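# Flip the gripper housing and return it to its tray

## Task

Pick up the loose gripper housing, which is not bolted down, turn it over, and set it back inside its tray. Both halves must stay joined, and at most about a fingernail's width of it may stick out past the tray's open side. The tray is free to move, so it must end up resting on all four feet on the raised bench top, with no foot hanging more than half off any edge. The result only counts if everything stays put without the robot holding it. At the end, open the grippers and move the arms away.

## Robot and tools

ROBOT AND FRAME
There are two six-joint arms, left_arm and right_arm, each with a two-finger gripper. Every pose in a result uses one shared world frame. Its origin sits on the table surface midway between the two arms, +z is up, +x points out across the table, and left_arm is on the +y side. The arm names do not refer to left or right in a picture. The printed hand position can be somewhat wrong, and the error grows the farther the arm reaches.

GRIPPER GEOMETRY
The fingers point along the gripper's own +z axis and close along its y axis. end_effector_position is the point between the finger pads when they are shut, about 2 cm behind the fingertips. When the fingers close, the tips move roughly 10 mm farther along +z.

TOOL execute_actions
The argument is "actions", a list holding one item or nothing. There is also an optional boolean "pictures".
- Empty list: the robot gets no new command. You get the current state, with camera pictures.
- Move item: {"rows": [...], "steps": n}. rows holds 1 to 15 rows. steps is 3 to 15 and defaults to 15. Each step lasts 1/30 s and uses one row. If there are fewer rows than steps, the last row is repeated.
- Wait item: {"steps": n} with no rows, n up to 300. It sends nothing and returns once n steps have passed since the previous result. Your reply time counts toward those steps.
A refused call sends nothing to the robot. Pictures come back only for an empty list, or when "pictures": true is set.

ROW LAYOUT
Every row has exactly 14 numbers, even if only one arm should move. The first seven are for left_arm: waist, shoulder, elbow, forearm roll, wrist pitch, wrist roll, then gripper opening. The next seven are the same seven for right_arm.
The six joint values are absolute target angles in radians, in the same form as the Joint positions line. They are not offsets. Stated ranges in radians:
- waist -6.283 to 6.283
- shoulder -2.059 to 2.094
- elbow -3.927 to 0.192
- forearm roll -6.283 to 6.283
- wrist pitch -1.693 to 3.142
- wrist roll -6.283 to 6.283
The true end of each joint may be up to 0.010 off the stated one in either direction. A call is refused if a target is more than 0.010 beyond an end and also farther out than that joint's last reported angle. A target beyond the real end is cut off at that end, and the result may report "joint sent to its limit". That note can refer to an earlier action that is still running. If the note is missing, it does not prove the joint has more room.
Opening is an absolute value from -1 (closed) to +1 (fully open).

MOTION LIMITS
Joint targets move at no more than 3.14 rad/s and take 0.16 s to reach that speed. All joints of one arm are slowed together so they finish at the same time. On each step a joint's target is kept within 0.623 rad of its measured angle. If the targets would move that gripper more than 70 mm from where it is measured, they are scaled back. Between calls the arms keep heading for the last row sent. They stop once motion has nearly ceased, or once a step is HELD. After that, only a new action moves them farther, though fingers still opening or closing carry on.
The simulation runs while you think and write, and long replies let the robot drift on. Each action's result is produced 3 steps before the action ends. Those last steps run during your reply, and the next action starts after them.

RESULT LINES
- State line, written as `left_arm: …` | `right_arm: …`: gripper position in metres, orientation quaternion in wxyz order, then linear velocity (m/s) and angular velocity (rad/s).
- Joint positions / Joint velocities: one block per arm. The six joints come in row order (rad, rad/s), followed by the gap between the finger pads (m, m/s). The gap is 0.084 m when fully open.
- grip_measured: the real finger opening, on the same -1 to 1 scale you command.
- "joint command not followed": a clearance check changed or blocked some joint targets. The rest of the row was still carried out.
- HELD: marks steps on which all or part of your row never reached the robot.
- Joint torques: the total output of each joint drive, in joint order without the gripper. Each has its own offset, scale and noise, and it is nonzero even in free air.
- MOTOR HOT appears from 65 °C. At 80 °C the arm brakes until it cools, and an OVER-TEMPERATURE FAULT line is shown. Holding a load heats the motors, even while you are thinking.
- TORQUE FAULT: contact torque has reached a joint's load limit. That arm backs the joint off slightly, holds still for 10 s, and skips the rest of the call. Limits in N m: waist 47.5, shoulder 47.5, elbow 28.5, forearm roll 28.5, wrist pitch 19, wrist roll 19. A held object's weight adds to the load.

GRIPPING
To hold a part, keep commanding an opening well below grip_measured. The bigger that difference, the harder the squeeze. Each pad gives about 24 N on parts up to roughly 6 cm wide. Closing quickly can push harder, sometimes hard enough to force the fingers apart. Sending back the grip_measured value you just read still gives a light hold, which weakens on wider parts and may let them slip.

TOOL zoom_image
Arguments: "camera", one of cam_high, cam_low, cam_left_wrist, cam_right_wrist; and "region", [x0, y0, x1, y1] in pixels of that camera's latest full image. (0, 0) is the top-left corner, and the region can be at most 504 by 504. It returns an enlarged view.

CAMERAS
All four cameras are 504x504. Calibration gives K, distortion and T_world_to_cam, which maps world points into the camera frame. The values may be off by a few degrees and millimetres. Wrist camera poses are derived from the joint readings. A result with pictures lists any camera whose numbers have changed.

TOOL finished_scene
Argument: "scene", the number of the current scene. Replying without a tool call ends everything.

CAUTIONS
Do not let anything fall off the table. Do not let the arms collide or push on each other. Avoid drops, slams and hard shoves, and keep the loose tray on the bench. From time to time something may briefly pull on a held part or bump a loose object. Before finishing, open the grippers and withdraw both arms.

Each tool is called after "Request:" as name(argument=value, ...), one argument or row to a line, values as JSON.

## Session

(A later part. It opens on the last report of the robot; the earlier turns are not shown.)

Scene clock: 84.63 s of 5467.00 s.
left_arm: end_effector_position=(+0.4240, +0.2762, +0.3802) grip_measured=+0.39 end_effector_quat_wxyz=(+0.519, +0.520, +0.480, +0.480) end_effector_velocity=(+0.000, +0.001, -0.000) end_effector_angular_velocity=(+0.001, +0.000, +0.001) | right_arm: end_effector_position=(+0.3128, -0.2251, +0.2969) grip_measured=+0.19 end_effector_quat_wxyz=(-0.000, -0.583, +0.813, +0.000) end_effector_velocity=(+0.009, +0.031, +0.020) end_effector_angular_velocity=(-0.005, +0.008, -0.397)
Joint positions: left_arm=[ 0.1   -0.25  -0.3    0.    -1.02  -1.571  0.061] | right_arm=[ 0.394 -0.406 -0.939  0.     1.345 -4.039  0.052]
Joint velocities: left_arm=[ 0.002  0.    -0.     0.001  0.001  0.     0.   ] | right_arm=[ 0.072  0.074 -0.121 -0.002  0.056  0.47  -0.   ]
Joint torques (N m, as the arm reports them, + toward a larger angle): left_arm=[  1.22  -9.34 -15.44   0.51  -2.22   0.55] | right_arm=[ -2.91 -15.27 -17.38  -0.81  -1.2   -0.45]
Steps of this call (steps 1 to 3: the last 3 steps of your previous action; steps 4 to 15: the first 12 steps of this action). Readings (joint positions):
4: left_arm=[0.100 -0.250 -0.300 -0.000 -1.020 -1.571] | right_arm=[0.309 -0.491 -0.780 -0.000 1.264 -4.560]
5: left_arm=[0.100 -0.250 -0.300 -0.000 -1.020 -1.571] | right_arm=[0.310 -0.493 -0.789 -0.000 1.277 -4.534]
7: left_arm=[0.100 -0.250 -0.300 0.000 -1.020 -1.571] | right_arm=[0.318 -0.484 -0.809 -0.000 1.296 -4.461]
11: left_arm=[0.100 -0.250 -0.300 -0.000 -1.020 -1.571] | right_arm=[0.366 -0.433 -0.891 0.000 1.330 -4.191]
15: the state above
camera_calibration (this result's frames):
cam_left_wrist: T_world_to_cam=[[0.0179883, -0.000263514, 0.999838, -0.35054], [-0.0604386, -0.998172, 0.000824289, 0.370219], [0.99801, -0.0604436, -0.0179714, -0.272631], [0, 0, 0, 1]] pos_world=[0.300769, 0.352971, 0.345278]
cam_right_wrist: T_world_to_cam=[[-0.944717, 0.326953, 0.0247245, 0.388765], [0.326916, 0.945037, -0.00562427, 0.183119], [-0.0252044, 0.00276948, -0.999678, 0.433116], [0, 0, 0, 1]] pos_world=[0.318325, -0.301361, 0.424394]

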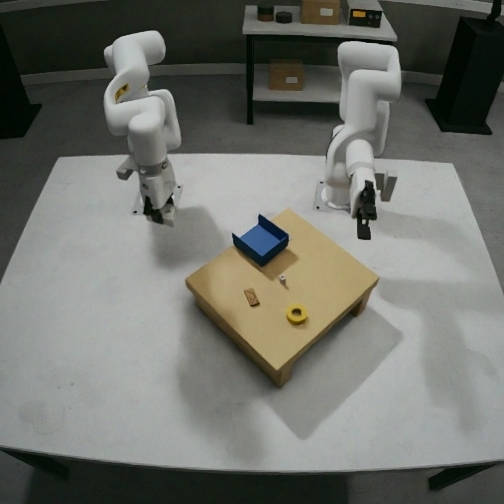

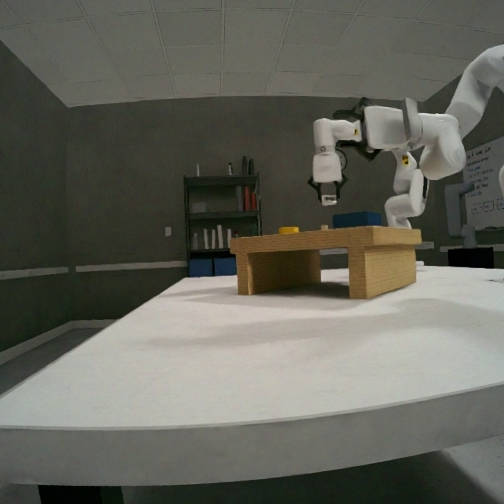

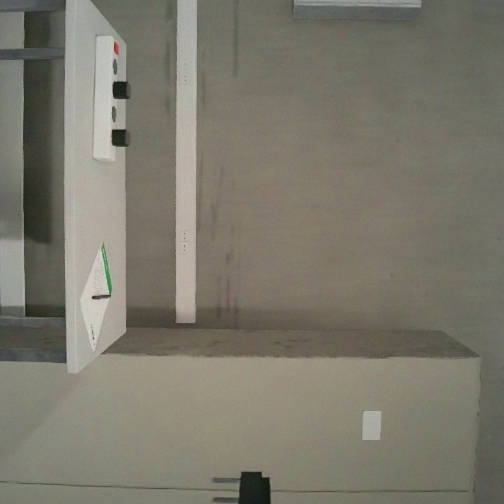

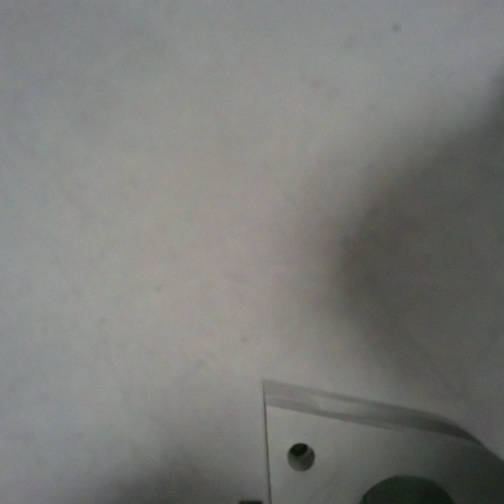

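Request:
execute_actions(
  actions=[
    {"rows":[[0.1,-0.25,-0.3,0,-1.02,-1.571,0.4,0.65,-0.15,-1.25,0,1.40,-3.4,-0.8],[0.1,-0.25,-0.3,0,-1.02,-1.571,0.4,0.65,-0.15,-1.25,0,1.40,-3.4,-0.8],[0.1,-0.25,-0.3,0,-1.02,-1.571,0.4,0.65,-0.15,-1.25,0,1.40,-3.4,-0.8],[0.1,-0.25,-0.3,0,-1.02,-1.571,0.4,0.65,-0.15,-1.25,0,1.40,-3.4,-0.8],[0.1,-0.25,-0.3,0,-1.02,-1.571,0.4,0.9,0.11,-1.43,0,1.32,-3.04,-0.8]],"steps":15},
  ],
)

Request:
execute_actions(
  actions=[
    {"rows":[[0.1,-0.25,-0.3,0,-1.02,-1.571,0.4,0.9,0.135,-1.345,0,1.21,-3.04,-0.8]],"steps":15},
  ],
  pictures=true,
)

Scene clock: 85.30 s of 5467.00 s.
left_arm: end_effector_position=(+0.4240, +0.2762, +0.3802) grip_measured=+0.39 end_effector_quat_wxyz=(+0.519, +0.520, +0.480, +0.480) end_effector_velocity=(+0.000, -0.000, +0.000) end_effector_angular_velocity=(+0.000, -0.000, -0.000) | right_arm: end_effector_position=(+0.3317, -0.1128, +0.3040) grip_measured=+0.19 end_effector_quat_wxyz=(-0.001, -0.491, +0.871, -0.000) end_effector_velocity=(+0.010, +0.367, -0.024) end_effector_angular_velocity=(+0.002, -0.010, -0.647)
Joint positions: left_arm=[ 0.1   -0.25  -0.3   -0.    -1.02  -1.571  0.061] | right_arm=[ 0.626 -0.169 -1.176  0.     1.347 -3.588  0.052]
Joint velocities: left_arm=[ 0.     0.    -0.001  0.001 -0.    -0.     0.   ] | right_arm=[ 0.701  0.716 -0.656 -0.002 -0.07   1.349  0.   ]
Joint torques (N m, as the arm reports them, + toward a larger angle): left_arm=[  1.49  -9.68 -15.44   0.44  -2.12   0.6 ] | right_arm=[ -0.48 -20.99 -17.91  -0.62  -1.47   0.21]
Steps of this call (steps 1 to 3: the last 3 steps of your previous action; steps 4 to 8: the robot went on to your last target; steps 9 to 20: the first 12 steps of this action). Readings (joint positions):
9: left_arm=[0.100 -0.250 -0.300 -0.000 -1.020 -1.571] | right_arm=[0.400 -0.400 -0.949 -0.000 1.350 -4.001]
10: left_arm=[0.100 -0.250 -0.300 -0.000 -1.020 -1.571] | right_arm=[0.401 -0.398 -0.952 -0.000 1.351 -3.995]
12: left_arm=[0.100 -0.250 -0.300 -0.000 -1.020 -1.571] | right_arm=[0.420 -0.379 -0.975 -0.000 1.355 -3.946]
16: left_arm=[0.100 -0.250 -0.300 0.000 -1.020 -1.571] | right_arm=[0.527 -0.272 -1.088 -0.000 1.358 -3.746]
20: the state above

Scene clock: 85.80 s of 5467.00 s.
left_arm: end_effector_position=(+0.4240, +0.2762, +0.3802) grip_measured=+0.39 end_effector_quat_wxyz=(+0.519, +0.520, +0.480, +0.480) end_effector_velocity=(-0.000, -0.000, +0.000) end_effector_angular_velocity=(-0.000, -0.000, -0.000) | right_arm: end_effector_position=(+0.3099, +0.0339, +0.2430) grip_measured=+0.19 end_effector_quat_wxyz=(-0.002, -0.372, +0.928, -0.001) end_effector_velocity=(-0.003, +0.057, -0.011) end_effector_angular_velocity=(+0.044, -0.046, -0.132)
Joint positions: left_arm=[ 0.1   -0.25  -0.3    0.    -1.02  -1.571  0.061] | right_arm=[ 0.893  0.127 -1.339  0.     1.217 -3.058  0.052]
Joint velocities: left_arm=[-0. -0.  0.  0. -0. -0. -0.] | right_arm=[ 0.081  0.093 -0.071 -0.004 -0.086  0.214  0.   ]
Joint torques (N m, as the arm reports them, + toward a larger angle): left_arm=[  1.19  -9.49 -15.35   0.45  -2.2    0.55] | right_arm=[ -4.43 -33.06 -19.35  -0.4   -1.44  -0.18]
Steps of this call (steps 1 to 3: the last 3 steps of your previous action; steps 4 to 15: the first 12 steps of this action). Readings (joint positions):
4: left_arm=[0.100 -0.250 -0.300 0.000 -1.020 -1.571] | right_arm=[0.720 -0.074 -1.263 0.000 1.338 -3.402]
5: left_arm=[0.100 -0.250 -0.300 0.000 -1.020 -1.571] | right_arm=[0.742 -0.051 -1.281 0.000 1.333 -3.358]
7: left_arm=[0.100 -0.250 -0.300 -0.000 -1.020 -1.571] | right_arm=[0.783 -0.005 -1.301 0.000 1.305 -3.276]
11: left_arm=[0.100 -0.250 -0.300 -0.000 -1.020 -1.571] | right_arm=[0.857 0.086 -1.325 0.000 1.245 -3.127]
15: the state above
camera_calibration (this result's frames):
cam_left_wrist: T_world_to_cam=[[0.0179885, -0.000263521, 0.999838, -0.35054], [-0.0604387, -0.998172, 0.000824298, 0.370219], [0.99801, -0.0604437, -0.0179716, -0.272631], [0, 0, 0, 1]] pos_world=[0.300769, 0.352971, 0.345278]
cam_right_wrist: T_world_to_cam=[[-0.685023, 0.72812, 0.0241724, 0.208768], [0.728115, 0.685372, -0.0106733, -0.175314], [-0.0243385, 0.0102888, -0.999651, 0.377911], [0, 0, 0, 1]] pos_world=[0.279857, -0.0357405, 0.370861]

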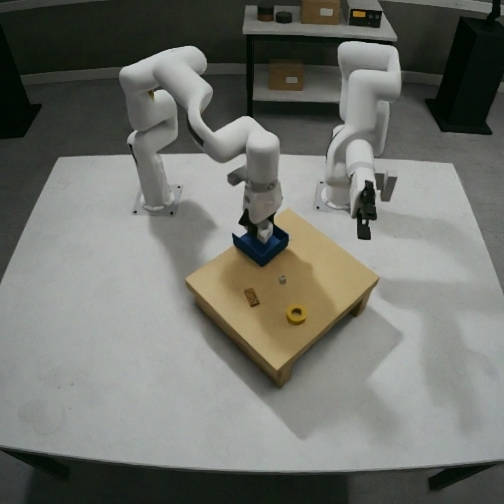

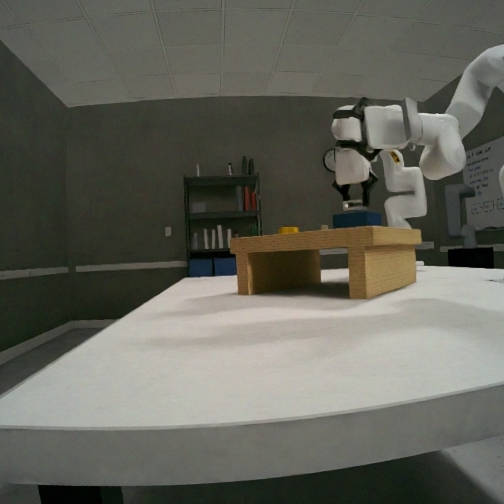

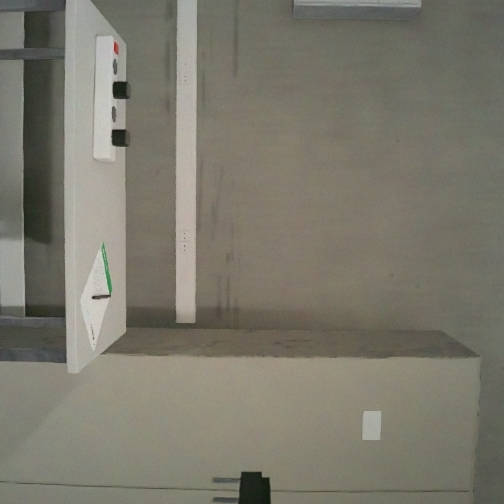

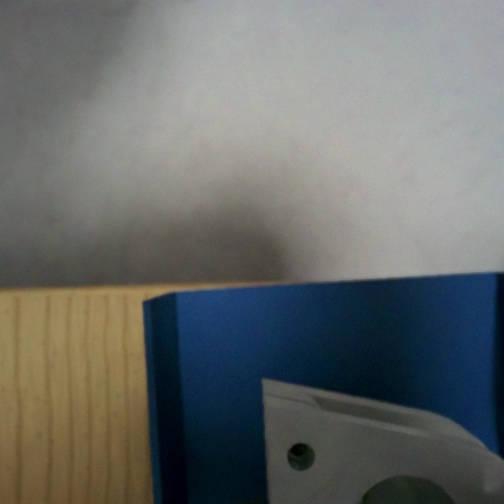

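Request:
execute_actions(
  actions=[
    {"rows":[[0.1,-0.25,-0.3,0,-1.02,-1.571,0.4,0.895,0.15,-1.305,0,1.155,-3.045,-0.8],[0.1,-0.25,-0.3,0,-1.02,-1.571,0.4,0.895,0.15,-1.305,0,1.155,-3.045,-0.8],[0.1,-0.25,-0.3,0,-1.02,-1.571,0.4,0.895,0.15,-1.305,0,1.155,-3.045,-0.8],[0.1,-0.25,-0.3,0,-1.02,-1.571,0.4,0.895,0.171,-1.247,0,1.076,-3.045,-0.8]],"steps":15},
  ],
  pictures=true,
)

Scene clock: 86.47 s of 5467.00 s.
left_arm: end_effector_position=(+0.4240, +0.2762, +0.3802) grip_measured=+0.39 end_effector_quat_wxyz=(+0.519, +0.520, +0.480, +0.480) end_effector_velocity=(-0.000, +0.000, +0.000) end_effector_angular_velocity=(-0.000, -0.000, +0.001) | right_arm: end_effector_position=(+0.3109, +0.0368, +0.1929) grip_measured=+0.19 end_effector_quat_wxyz=(-0.002, -0.367, +0.930, -0.001) end_effector_velocity=(+0.015, +0.017, +0.012) end_effector_angular_velocity=(+0.075, -0.067, +0.001)
Joint positions: left_arm=[ 0.1   -0.25  -0.3   -0.    -1.02  -1.571  0.061] | right_arm=[ 0.895  0.171 -1.25   0.     1.083 -3.045  0.052]
Joint velocities: left_arm=[-0.     0.     0.    -0.001 -0.     0.     0.   ] | right_arm=[-0.    -0.012  0.002 -0.001 -0.089 -0.001  0.   ]
Joint torques (N m, as the arm reports them, + toward a larger angle): left_arm=[  1.46  -9.32 -15.5    0.45  -2.06   0.54] | right_arm=[ -0.73 -31.01 -18.4   -0.35  -1.18   0.07]
Steps of this call (steps 1 to 3: the last 3 steps of your previous action; steps 4 to 8: the robot went on to your last target; steps 9 to 20: the first 12 steps of this action). Readings (joint positions):
9: left_arm=[0.100 -0.250 -0.300 0.000 -1.020 -1.571] | right_arm=[0.899 0.134 -1.345 -0.000 1.210 -3.041]
10: left_arm=[0.100 -0.250 -0.300 0.000 -1.020 -1.571] | right_arm=[0.899 0.135 -1.342 -0.000 1.204 -3.041]
12: left_arm=[0.100 -0.250 -0.300 -0.000 -1.020 -1.571] | right_arm=[0.897 0.141 -1.326 -0.000 1.180 -3.043]
16: left_arm=[0.100 -0.250 -0.300 -0.000 -1.020 -1.571] | right_arm=[0.895 0.163 -1.268 -0.000 1.109 -3.045]
20: the state above
camera_calibration (this result's frames):
cam_left_wrist: T_world_to_cam=[[0.0179886, -0.000263442, 0.999838, -0.35054], [-0.0604385, -0.998172, 0.000824376, 0.370219], [0.99801, -0.0604435, -0.0179716, -0.272631], [0, 0, 0, 1]] pos_world=[0.300769, 0.352971, 0.345278]
cam_right_wrist: T_world_to_cam=[[-0.677082, 0.735515, 0.0240343, 0.205843], [0.73553, 0.67742, -0.00994188, -0.180725], [-0.0235937, 0.0109465, -0.999662, 0.327538], [0, 0, 0, 1]] pos_world=[0.280029, -0.0325591, 0.320683]

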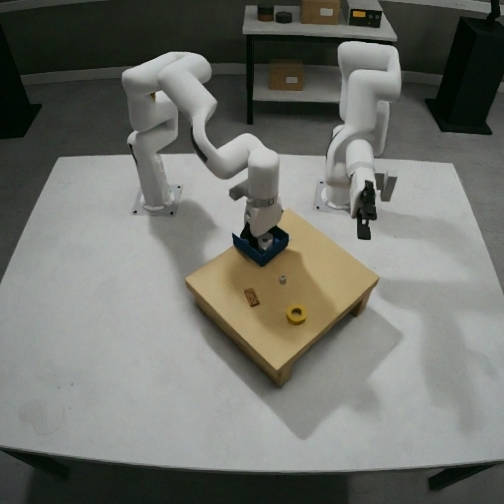

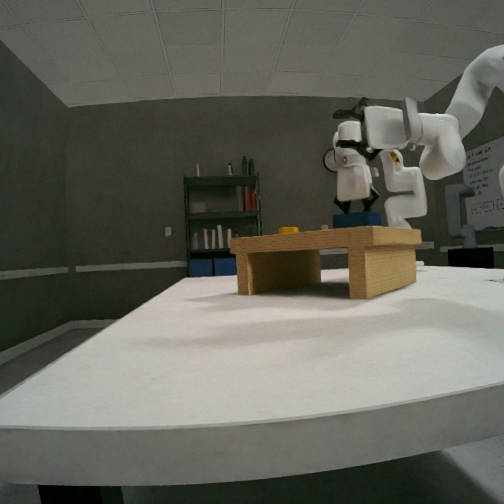

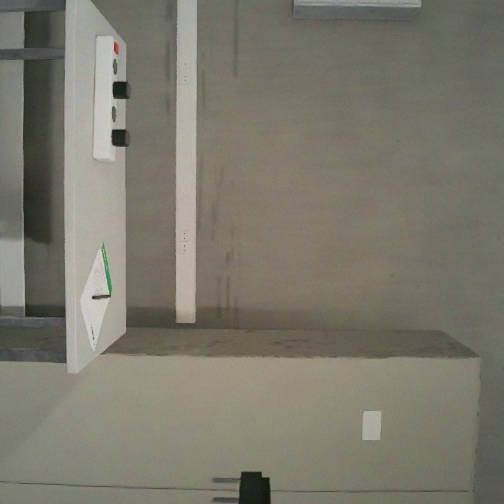

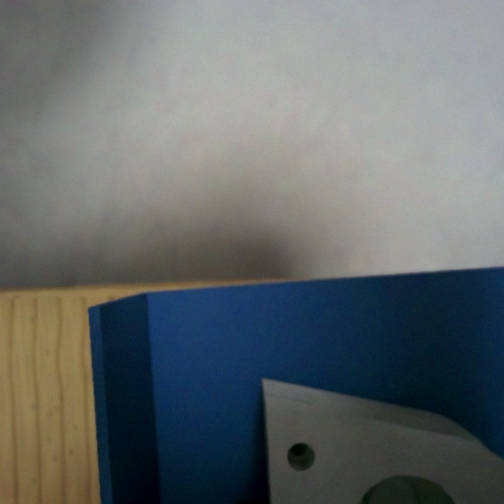

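Request:
execute_actions(
  actions=[
    {"rows":[[0.1,-0.25,-0.3,0,-1.02,-1.571,0.4,0.895,0.178,-1.23,0,1.052,-3.045,-0.8]],"steps":12},
  ],
)

Scene clock: 86.87 s of 5467.00 s.
left_arm: end_effector_position=(+0.4240, +0.2762, +0.3802) grip_measured=+0.39 end_effector_quat_wxyz=(+0.519, +0.520, +0.480, +0.480) end_effector_velocity=(-0.000, -0.000, -0.000) end_effector_angular_velocity=(+0.000, +0.001, +0.000) | right_arm: end_effector_position=(+0.3124, +0.0385, +0.1876) grip_measured=+0.19 end_effector_quat_wxyz=(+0.004, -0.367, +0.930, +0.002) end_effector_velocity=(+0.001, +0.000, -0.004) end_effector_angular_velocity=(+0.005, -0.003, -0.001)
Joint positions: left_arm=[ 0.1   -0.25  -0.3    0.    -1.02  -1.571  0.061] | right_arm=[ 0.895  0.174 -1.235 -0.     1.053 -3.045  0.052]
Joint velocities: left_arm=[-0.    -0.     0.001 -0.     0.     0.    -0.   ] | right_arm=[-0.001  0.001  0.01   0.001 -0.017  0.     0.   ]
Joint torques (N m, as the arm reports them, + toward a larger angle): left_arm=[  1.35  -9.61 -15.58   0.64  -2.15   0.6 ] | right_arm=[ -1.1  -18.22 -11.24  -0.29  -1.27   0.06]
Steps of this call (steps 1 to 3: the last 3 steps of your previous action; steps 4 to 12: the first 9 steps of this action). Readings (joint positions):
4: left_arm=[0.100 -0.250 -0.300 -0.000 -1.020 -1.571] | right_arm=[0.895 0.170 -1.249 -0.000 1.077 -3.045]
5: left_arm=[0.100 -0.250 -0.300 0.000 -1.020 -1.571] | right_arm=[0.895 0.171 -1.247 -0.000 1.072 -3.045]
7: left_arm=[0.100 -0.250 -0.300 -0.000 -1.020 -1.571] | right_arm=[0.895 0.174 -1.239 -0.000 1.062 -3.045]
11: left_arm=[0.100 -0.250 -0.300 -0.000 -1.020 -1.571] | right_arm=[0.895 0.174 -1.236 -0.000 1.054 -3.045]
12: the state above

Contact (torque change). Back off the push, release, lift.

Request:
execute_actions(
  actions=[
    {"rows":[[0.1,-0.25,-0.3,0,-1.02,-1.571,0.4,0.895,0.173,-1.24,0,1.065,-3.045,-0.8],[0.1,-0.25,-0.3,0,-1.02,-1.571,0.4,0.895,0.173,-1.24,0,1.065,-3.045,-0.8],[0.1,-0.25,-0.3,0,-1.02,-1.571,0.4,0.895,0.173,-1.24,0,1.065,-3.045,-0.3],[0.1,-0.25,-0.3,0,-1.02,-1.571,0.4,0.895,0.173,-1.24,0,1.065,-3.045,0.0],[0.1,-0.25,-0.3,0,-1.02,-1.571,0.4,0.895,0.173,-1.24,0,1.065,-3.045,0.15],[0.1,-0.25,-0.3,0,-1.02,-1.571,0.4,0.895,0.173,-1.24,0,1.065,-3.045,0.25],[0.1,-0.25,-0.3,0,-1.02,-1.571,0.4,0.895,0.173,-1.24,0,1.065,-3.045,0.35],[0.1,-0.25,-0.3,0,-1.02,-1.571,0.4,0.895,0.173,-1.24,0,1.065,-3.045,0.45]],"steps":15},
  ],
)

Request:
execute_actions(
  actions=[
    {"rows":[[0.1,-0.25,-0.3,0,-1.02,-1.571,0.4,0.895,0.15,-1.305,0,1.155,-3.045,0.45],[0.1,-0.25,-0.3,0,-1.02,-1.571,0.4,0.895,0.15,-1.305,0,1.155,-3.045,0.45],[0.1,-0.25,-0.3,0,-1.02,-1.571,0.4,0.895,0.15,-1.305,0,1.155,-3.045,0.45],[0.1,-0.25,-0.3,0,-1.02,-1.571,0.4,0.895,0.135,-1.345,0,1.21,-3.045,0.45],[0.1,-0.25,-0.3,0,-1.02,-1.571,0.4,0.895,0.135,-1.345,0,1.21,-3.045,0.45],[0.1,-0.25,-0.3,0,-1.02,-1.571,0.4,0.895,0.08,-1.45,0,1.37,-3.045,0.45]],"steps":15},
  ],
  pictures=true,
)

Scene clock: 91.53 s of 5467.00 s.
left_arm: end_effector_position=(+0.4240, +0.2762, +0.3802) grip_measured=+0.39 end_effector_quat_wxyz=(+0.519, +0.520, +0.480, +0.480) end_effector_velocity=(+0.000, +0.000, -0.000) end_effector_angular_velocity=(-0.000, +0.000, +0.001) | right_arm: end_effector_position=(+0.3085, +0.0341, +0.1815) grip_measured=+0.44 end_effector_quat_wxyz=(-0.008, -0.367, +0.930, -0.004) end_effector_velocity=(+0.021, +0.024, +0.051) end_effector_angular_velocity=(+0.093, -0.083, +0.000)
Joint positions: left_arm=[ 0.1   -0.25  -0.3   -0.    -1.02  -1.571  0.061] | right_arm=[ 0.895  0.18  -1.23   0.     1.068 -3.045  0.063]
Joint velocities: left_arm=[ 0.001  0.     0.    -0.    -0.    -0.     0.   ] | right_arm=[-0.    -0.04  -0.072 -0.    -0.013 -0.     0.004]
Joint torques (N m, as the arm reports them, + toward a larger angle): left_arm=[  1.37  -9.47 -15.35   0.54  -2.11   0.61] | right_arm=[ -1.04 -30.84 -18.41  -0.37  -1.6    0.27]
Steps of this call (steps 1 to 3: the last 3 steps of your previous action; steps 4 to 15: the robot went on to your last target; steps 16 to 90: nothing new was sent; then 1.27 s passed at rest; steps 91 to 102: the first 12 steps of this action). Readings (joint positions):
91: left_arm=[0.100 -0.250 -0.300 0.000 -1.020 -1.571] | right_arm=[0.895 0.176 -1.235 0.000 1.052 -3.045]
92: left_arm=[0.100 -0.250 -0.300 -0.000 -1.020 -1.571] | right_arm=[0.895 0.176 -1.236 0.000 1.054 -3.045]
94: left_arm=[0.100 -0.250 -0.300 -0.000 -1.020 -1.571] | right_arm=[0.895 0.177 -1.237 0.000 1.057 -3.045]
98: left_arm=[0.100 -0.250 -0.300 -0.000 -1.020 -1.571] | right_arm=[0.895 0.178 -1.234 0.000 1.065 -3.045]
102: the state above

Scene clock: 92.03 s of 5467.00 s.
left_arm: end_effector_position=(+0.4240, +0.2762, +0.3802) grip_measured=+0.39 end_effector_quat_wxyz=(+0.519, +0.520, +0.480, +0.480) end_effector_velocity=(+0.000, +0.000, +0.000) end_effector_angular_velocity=(-0.000, -0.000, +0.001) | right_arm: end_effector_position=(+0.3071, +0.0324, +0.2901) grip_measured=+0.44 end_effector_quat_wxyz=(+0.004, -0.367, +0.930, +0.002) end_effector_velocity=(-0.019, -0.021, +0.254) end_effector_angular_velocity=(+0.096, -0.086, +0.001)
Joint positions: left_arm=[ 0.1   -0.25  -0.3   -0.    -1.02  -1.571  0.061] | right_arm=[ 0.895  0.091 -1.426 -0.     1.325 -3.045  0.063]
Joint velocities: left_arm=[ 0.001  0.    -0.001 -0.     0.001  0.    -0.   ] | right_arm=[ 0.    -0.229 -0.415 -0.001  0.515 -0.     0.   ]
Joint torques (N m, as the arm reports them, + toward a larger angle): left_arm=[  1.15  -9.48 -15.34   0.69  -2.08   0.68] | right_arm=[ -0.62 -13.98 -10.57  -0.35  -1.09   0.03]
Steps of this call (steps 1 to 3: the last 3 steps of your previous action; steps 4 to 15: the first 12 steps of this action). Readings (joint positions):
4: left_arm=[0.100 -0.250 -0.300 -0.000 -1.020 -1.571] | right_arm=[0.895 0.175 -1.238 -0.000 1.066 -3.045]
5: left_arm=[0.100 -0.250 -0.300 -0.000 -1.020 -1.571] | right_arm=[0.895 0.174 -1.241 -0.000 1.072 -3.045]
7: left_arm=[0.100 -0.250 -0.300 0.000 -1.020 -1.571] | right_arm=[0.895 0.167 -1.264 0.000 1.107 -3.045]
11: left_arm=[0.100 -0.250 -0.300 0.000 -1.020 -1.571] | right_arm=[0.895 0.134 -1.341 -0.000 1.209 -3.045]
15: the state above
camera_calibration (this result's frames):
cam_left_wrist: T_world_to_cam=[[0.0179885, -0.000263585, 0.999838, -0.35054], [-0.0604385, -0.998172, 0.00082423, 0.370219], [0.99801, -0.0604435, -0.0179716, -0.272631], [0, 0, 0, 1]] pos_world=[0.300769, 0.352971, 0.345278]
cam_right_wrist: T_world_to_cam=[[-0.677424, 0.735153, 0.0254216, 0.203817], [0.735456, 0.677559, 0.00415585, -0.178048], [-0.0141695, 0.0215118, -0.999668, 0.421463], [0, 0, 0, 1]] pos_world=[0.274989, -0.0382649, 0.416881]

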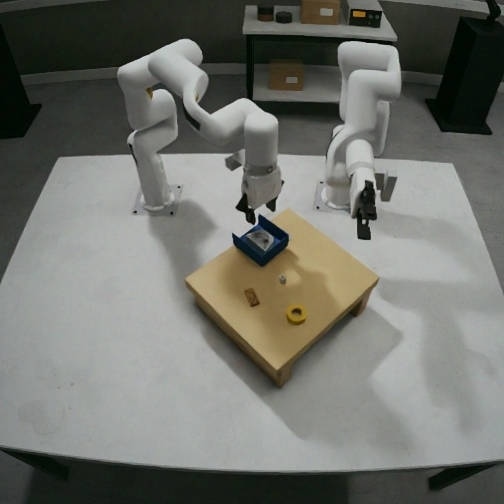

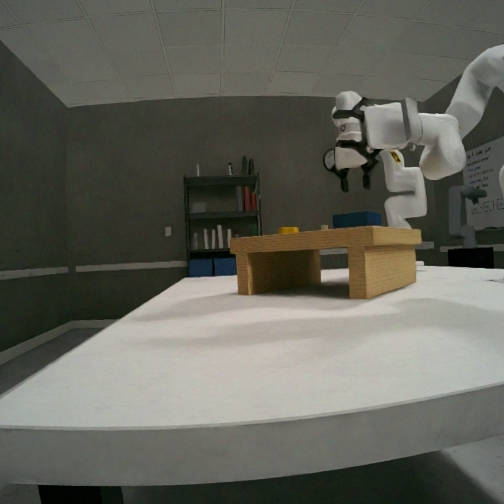

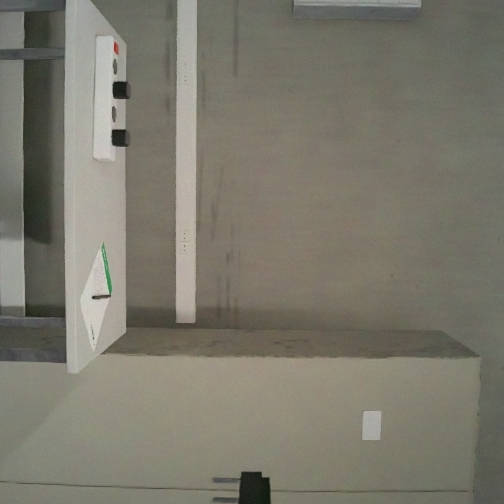

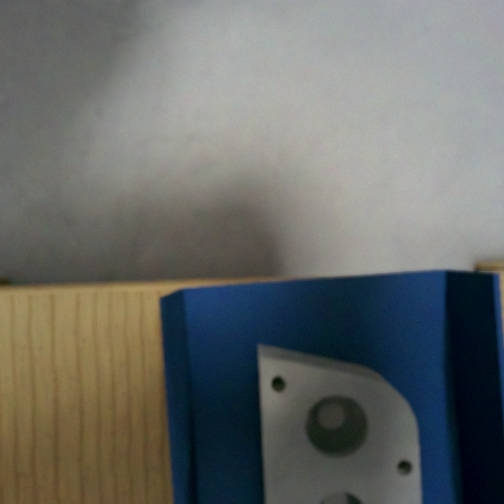

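Request:
zoom_image(
  camera="cam_right_wrist",
  region=[150,250,504,504],
)

Request:
execute_actions(
  actions=[
    {"rows":[[0.1,-0.25,-0.3,0,-1.02,-1.571,0.4,0.8,-0.05,-1.4,0,1.45,-3.045,0.45]],"steps":15},
  ],
  pictures=true,
)

Request:
zoom_image(
  camera="cam_high",
  region=[210,190,320,290],
)

Region (150, 250, 504, 504) of cam_right_wrist's 504x504 image, scaled by 1.424, with more detail than that image has; it fills the top 362 rows of this view, and the rest is white.

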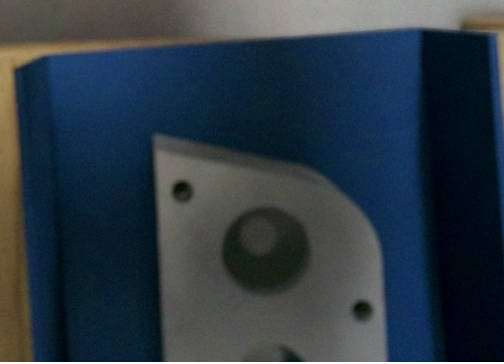

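Scene clock: 92.60 s of 5467.00 s.
left_arm: end_effector_position=(+0.4240, +0.2762, +0.3802) grip_measured=+0.39 end_effector_quat_wxyz=(+0.519, +0.520, +0.480, +0.480) end_effector_velocity=(-0.000, -0.001, +0.000) end_effector_angular_velocity=(+0.000, -0.000, -0.001) | right_arm: end_effector_position=(+0.3094, -0.0300, +0.3367) grip_measured=+0.44 end_effector_quat_wxyz=(-0.000, -0.323, +0.946, -0.000) end_effector_velocity=(-0.009, -0.017, -0.022) end_effector_angular_velocity=(-0.052, +0.055, -0.015)
Joint positions: left_arm=[ 0.1   -0.25  -0.3    0.    -1.02  -1.571  0.061] | right_arm=[ 0.802 -0.047 -1.4    0.     1.448 -3.045  0.063]
Joint velocities: left_arm=[-0.001 -0.    -0.     0.001  0.     0.    -0.   ] | right_arm=[-0.014 -0.002  0.049  0.001  0.029  0.    -0.   ]
Joint torques (N m, as the arm reports them, + toward a larger angle): left_arm=[  1.48  -9.45 -15.5    0.5   -2.31   0.61] | right_arm=[ -1.   -24.96 -18.65  -0.38  -1.42   0.24]
Steps of this call (steps 1 to 3: the last 3 steps of your previous action; steps 4 to 5: the robot went on to your last target; steps 6 to 17: the first 12 steps of this action). Readings (joint positions):
6: left_arm=[0.100 -0.250 -0.300 -0.000 -1.020 -1.571] | right_arm=[0.895 0.082 -1.445 0.000 1.366 -3.045]
7: left_arm=[0.100 -0.250 -0.300 -0.000 -1.020 -1.571] | right_arm=[0.892 0.078 -1.442 0.000 1.371 -3.045]
9: left_arm=[0.100 -0.250 -0.300 -0.000 -1.020 -1.571] | right_arm=[0.865 0.041 -1.423 0.001 1.398 -3.045]
13: left_arm=[0.100 -0.250 -0.300 -0.000 -1.020 -1.571] | right_arm=[0.808 -0.039 -1.411 -0.001 1.439 -3.045]
17: the state above
camera_calibration (this result's frames):
cam_left_wrist: T_world_to_cam=[[0.0179883, -0.000263482, 0.999838, -0.35054], [-0.0604385, -0.998172, 0.000824318, 0.370219], [0.99801, -0.0604436, -0.0179713, -0.272631], [0, 0, 0, 1]] pos_world=[0.300769, 0.352971, 0.345278]
cam_right_wrist: T_world_to_cam=[[-0.606214, 0.794927, 0.0244157, 0.230239], [0.795051, 0.606508, -0.00650275, -0.154647], [-0.0199775, 0.0154697, -0.999681, 0.471042], [0, 0, 0, 1]] pos_world=[0.271936, -0.0965154, 0.464265]

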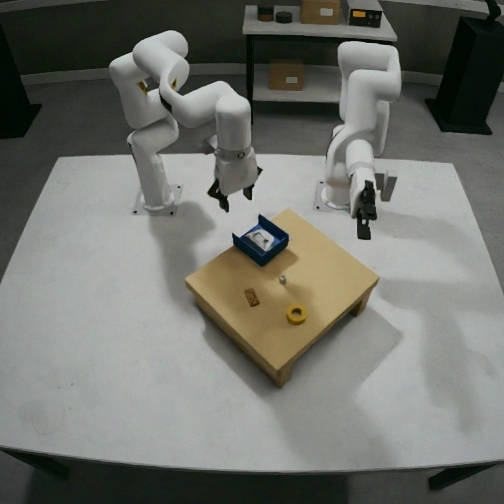

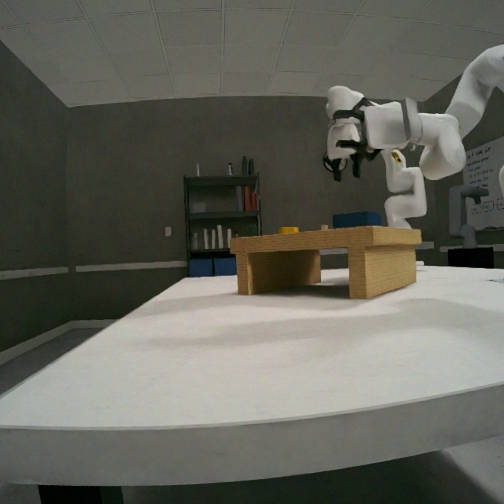

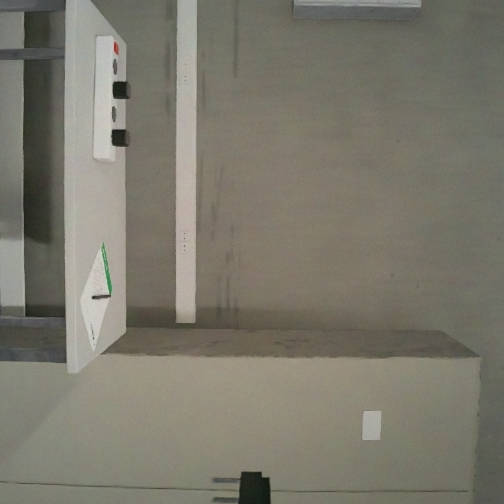

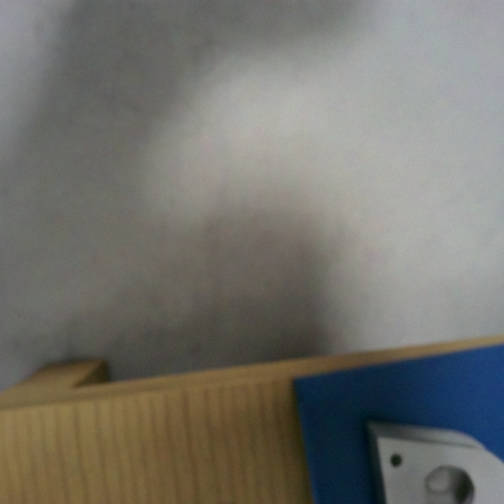

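Region (210, 190, 320, 290) of cam_high's 504x504 image, scaled by 4.582, with more detail than that image has; it fills the top 458 rows of this view, and the rest is white.

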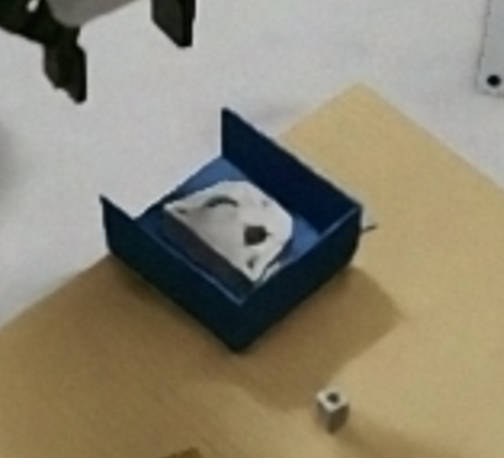

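Request:
finished_scene(
  scene=2,
)

The scene is finished: the task was done.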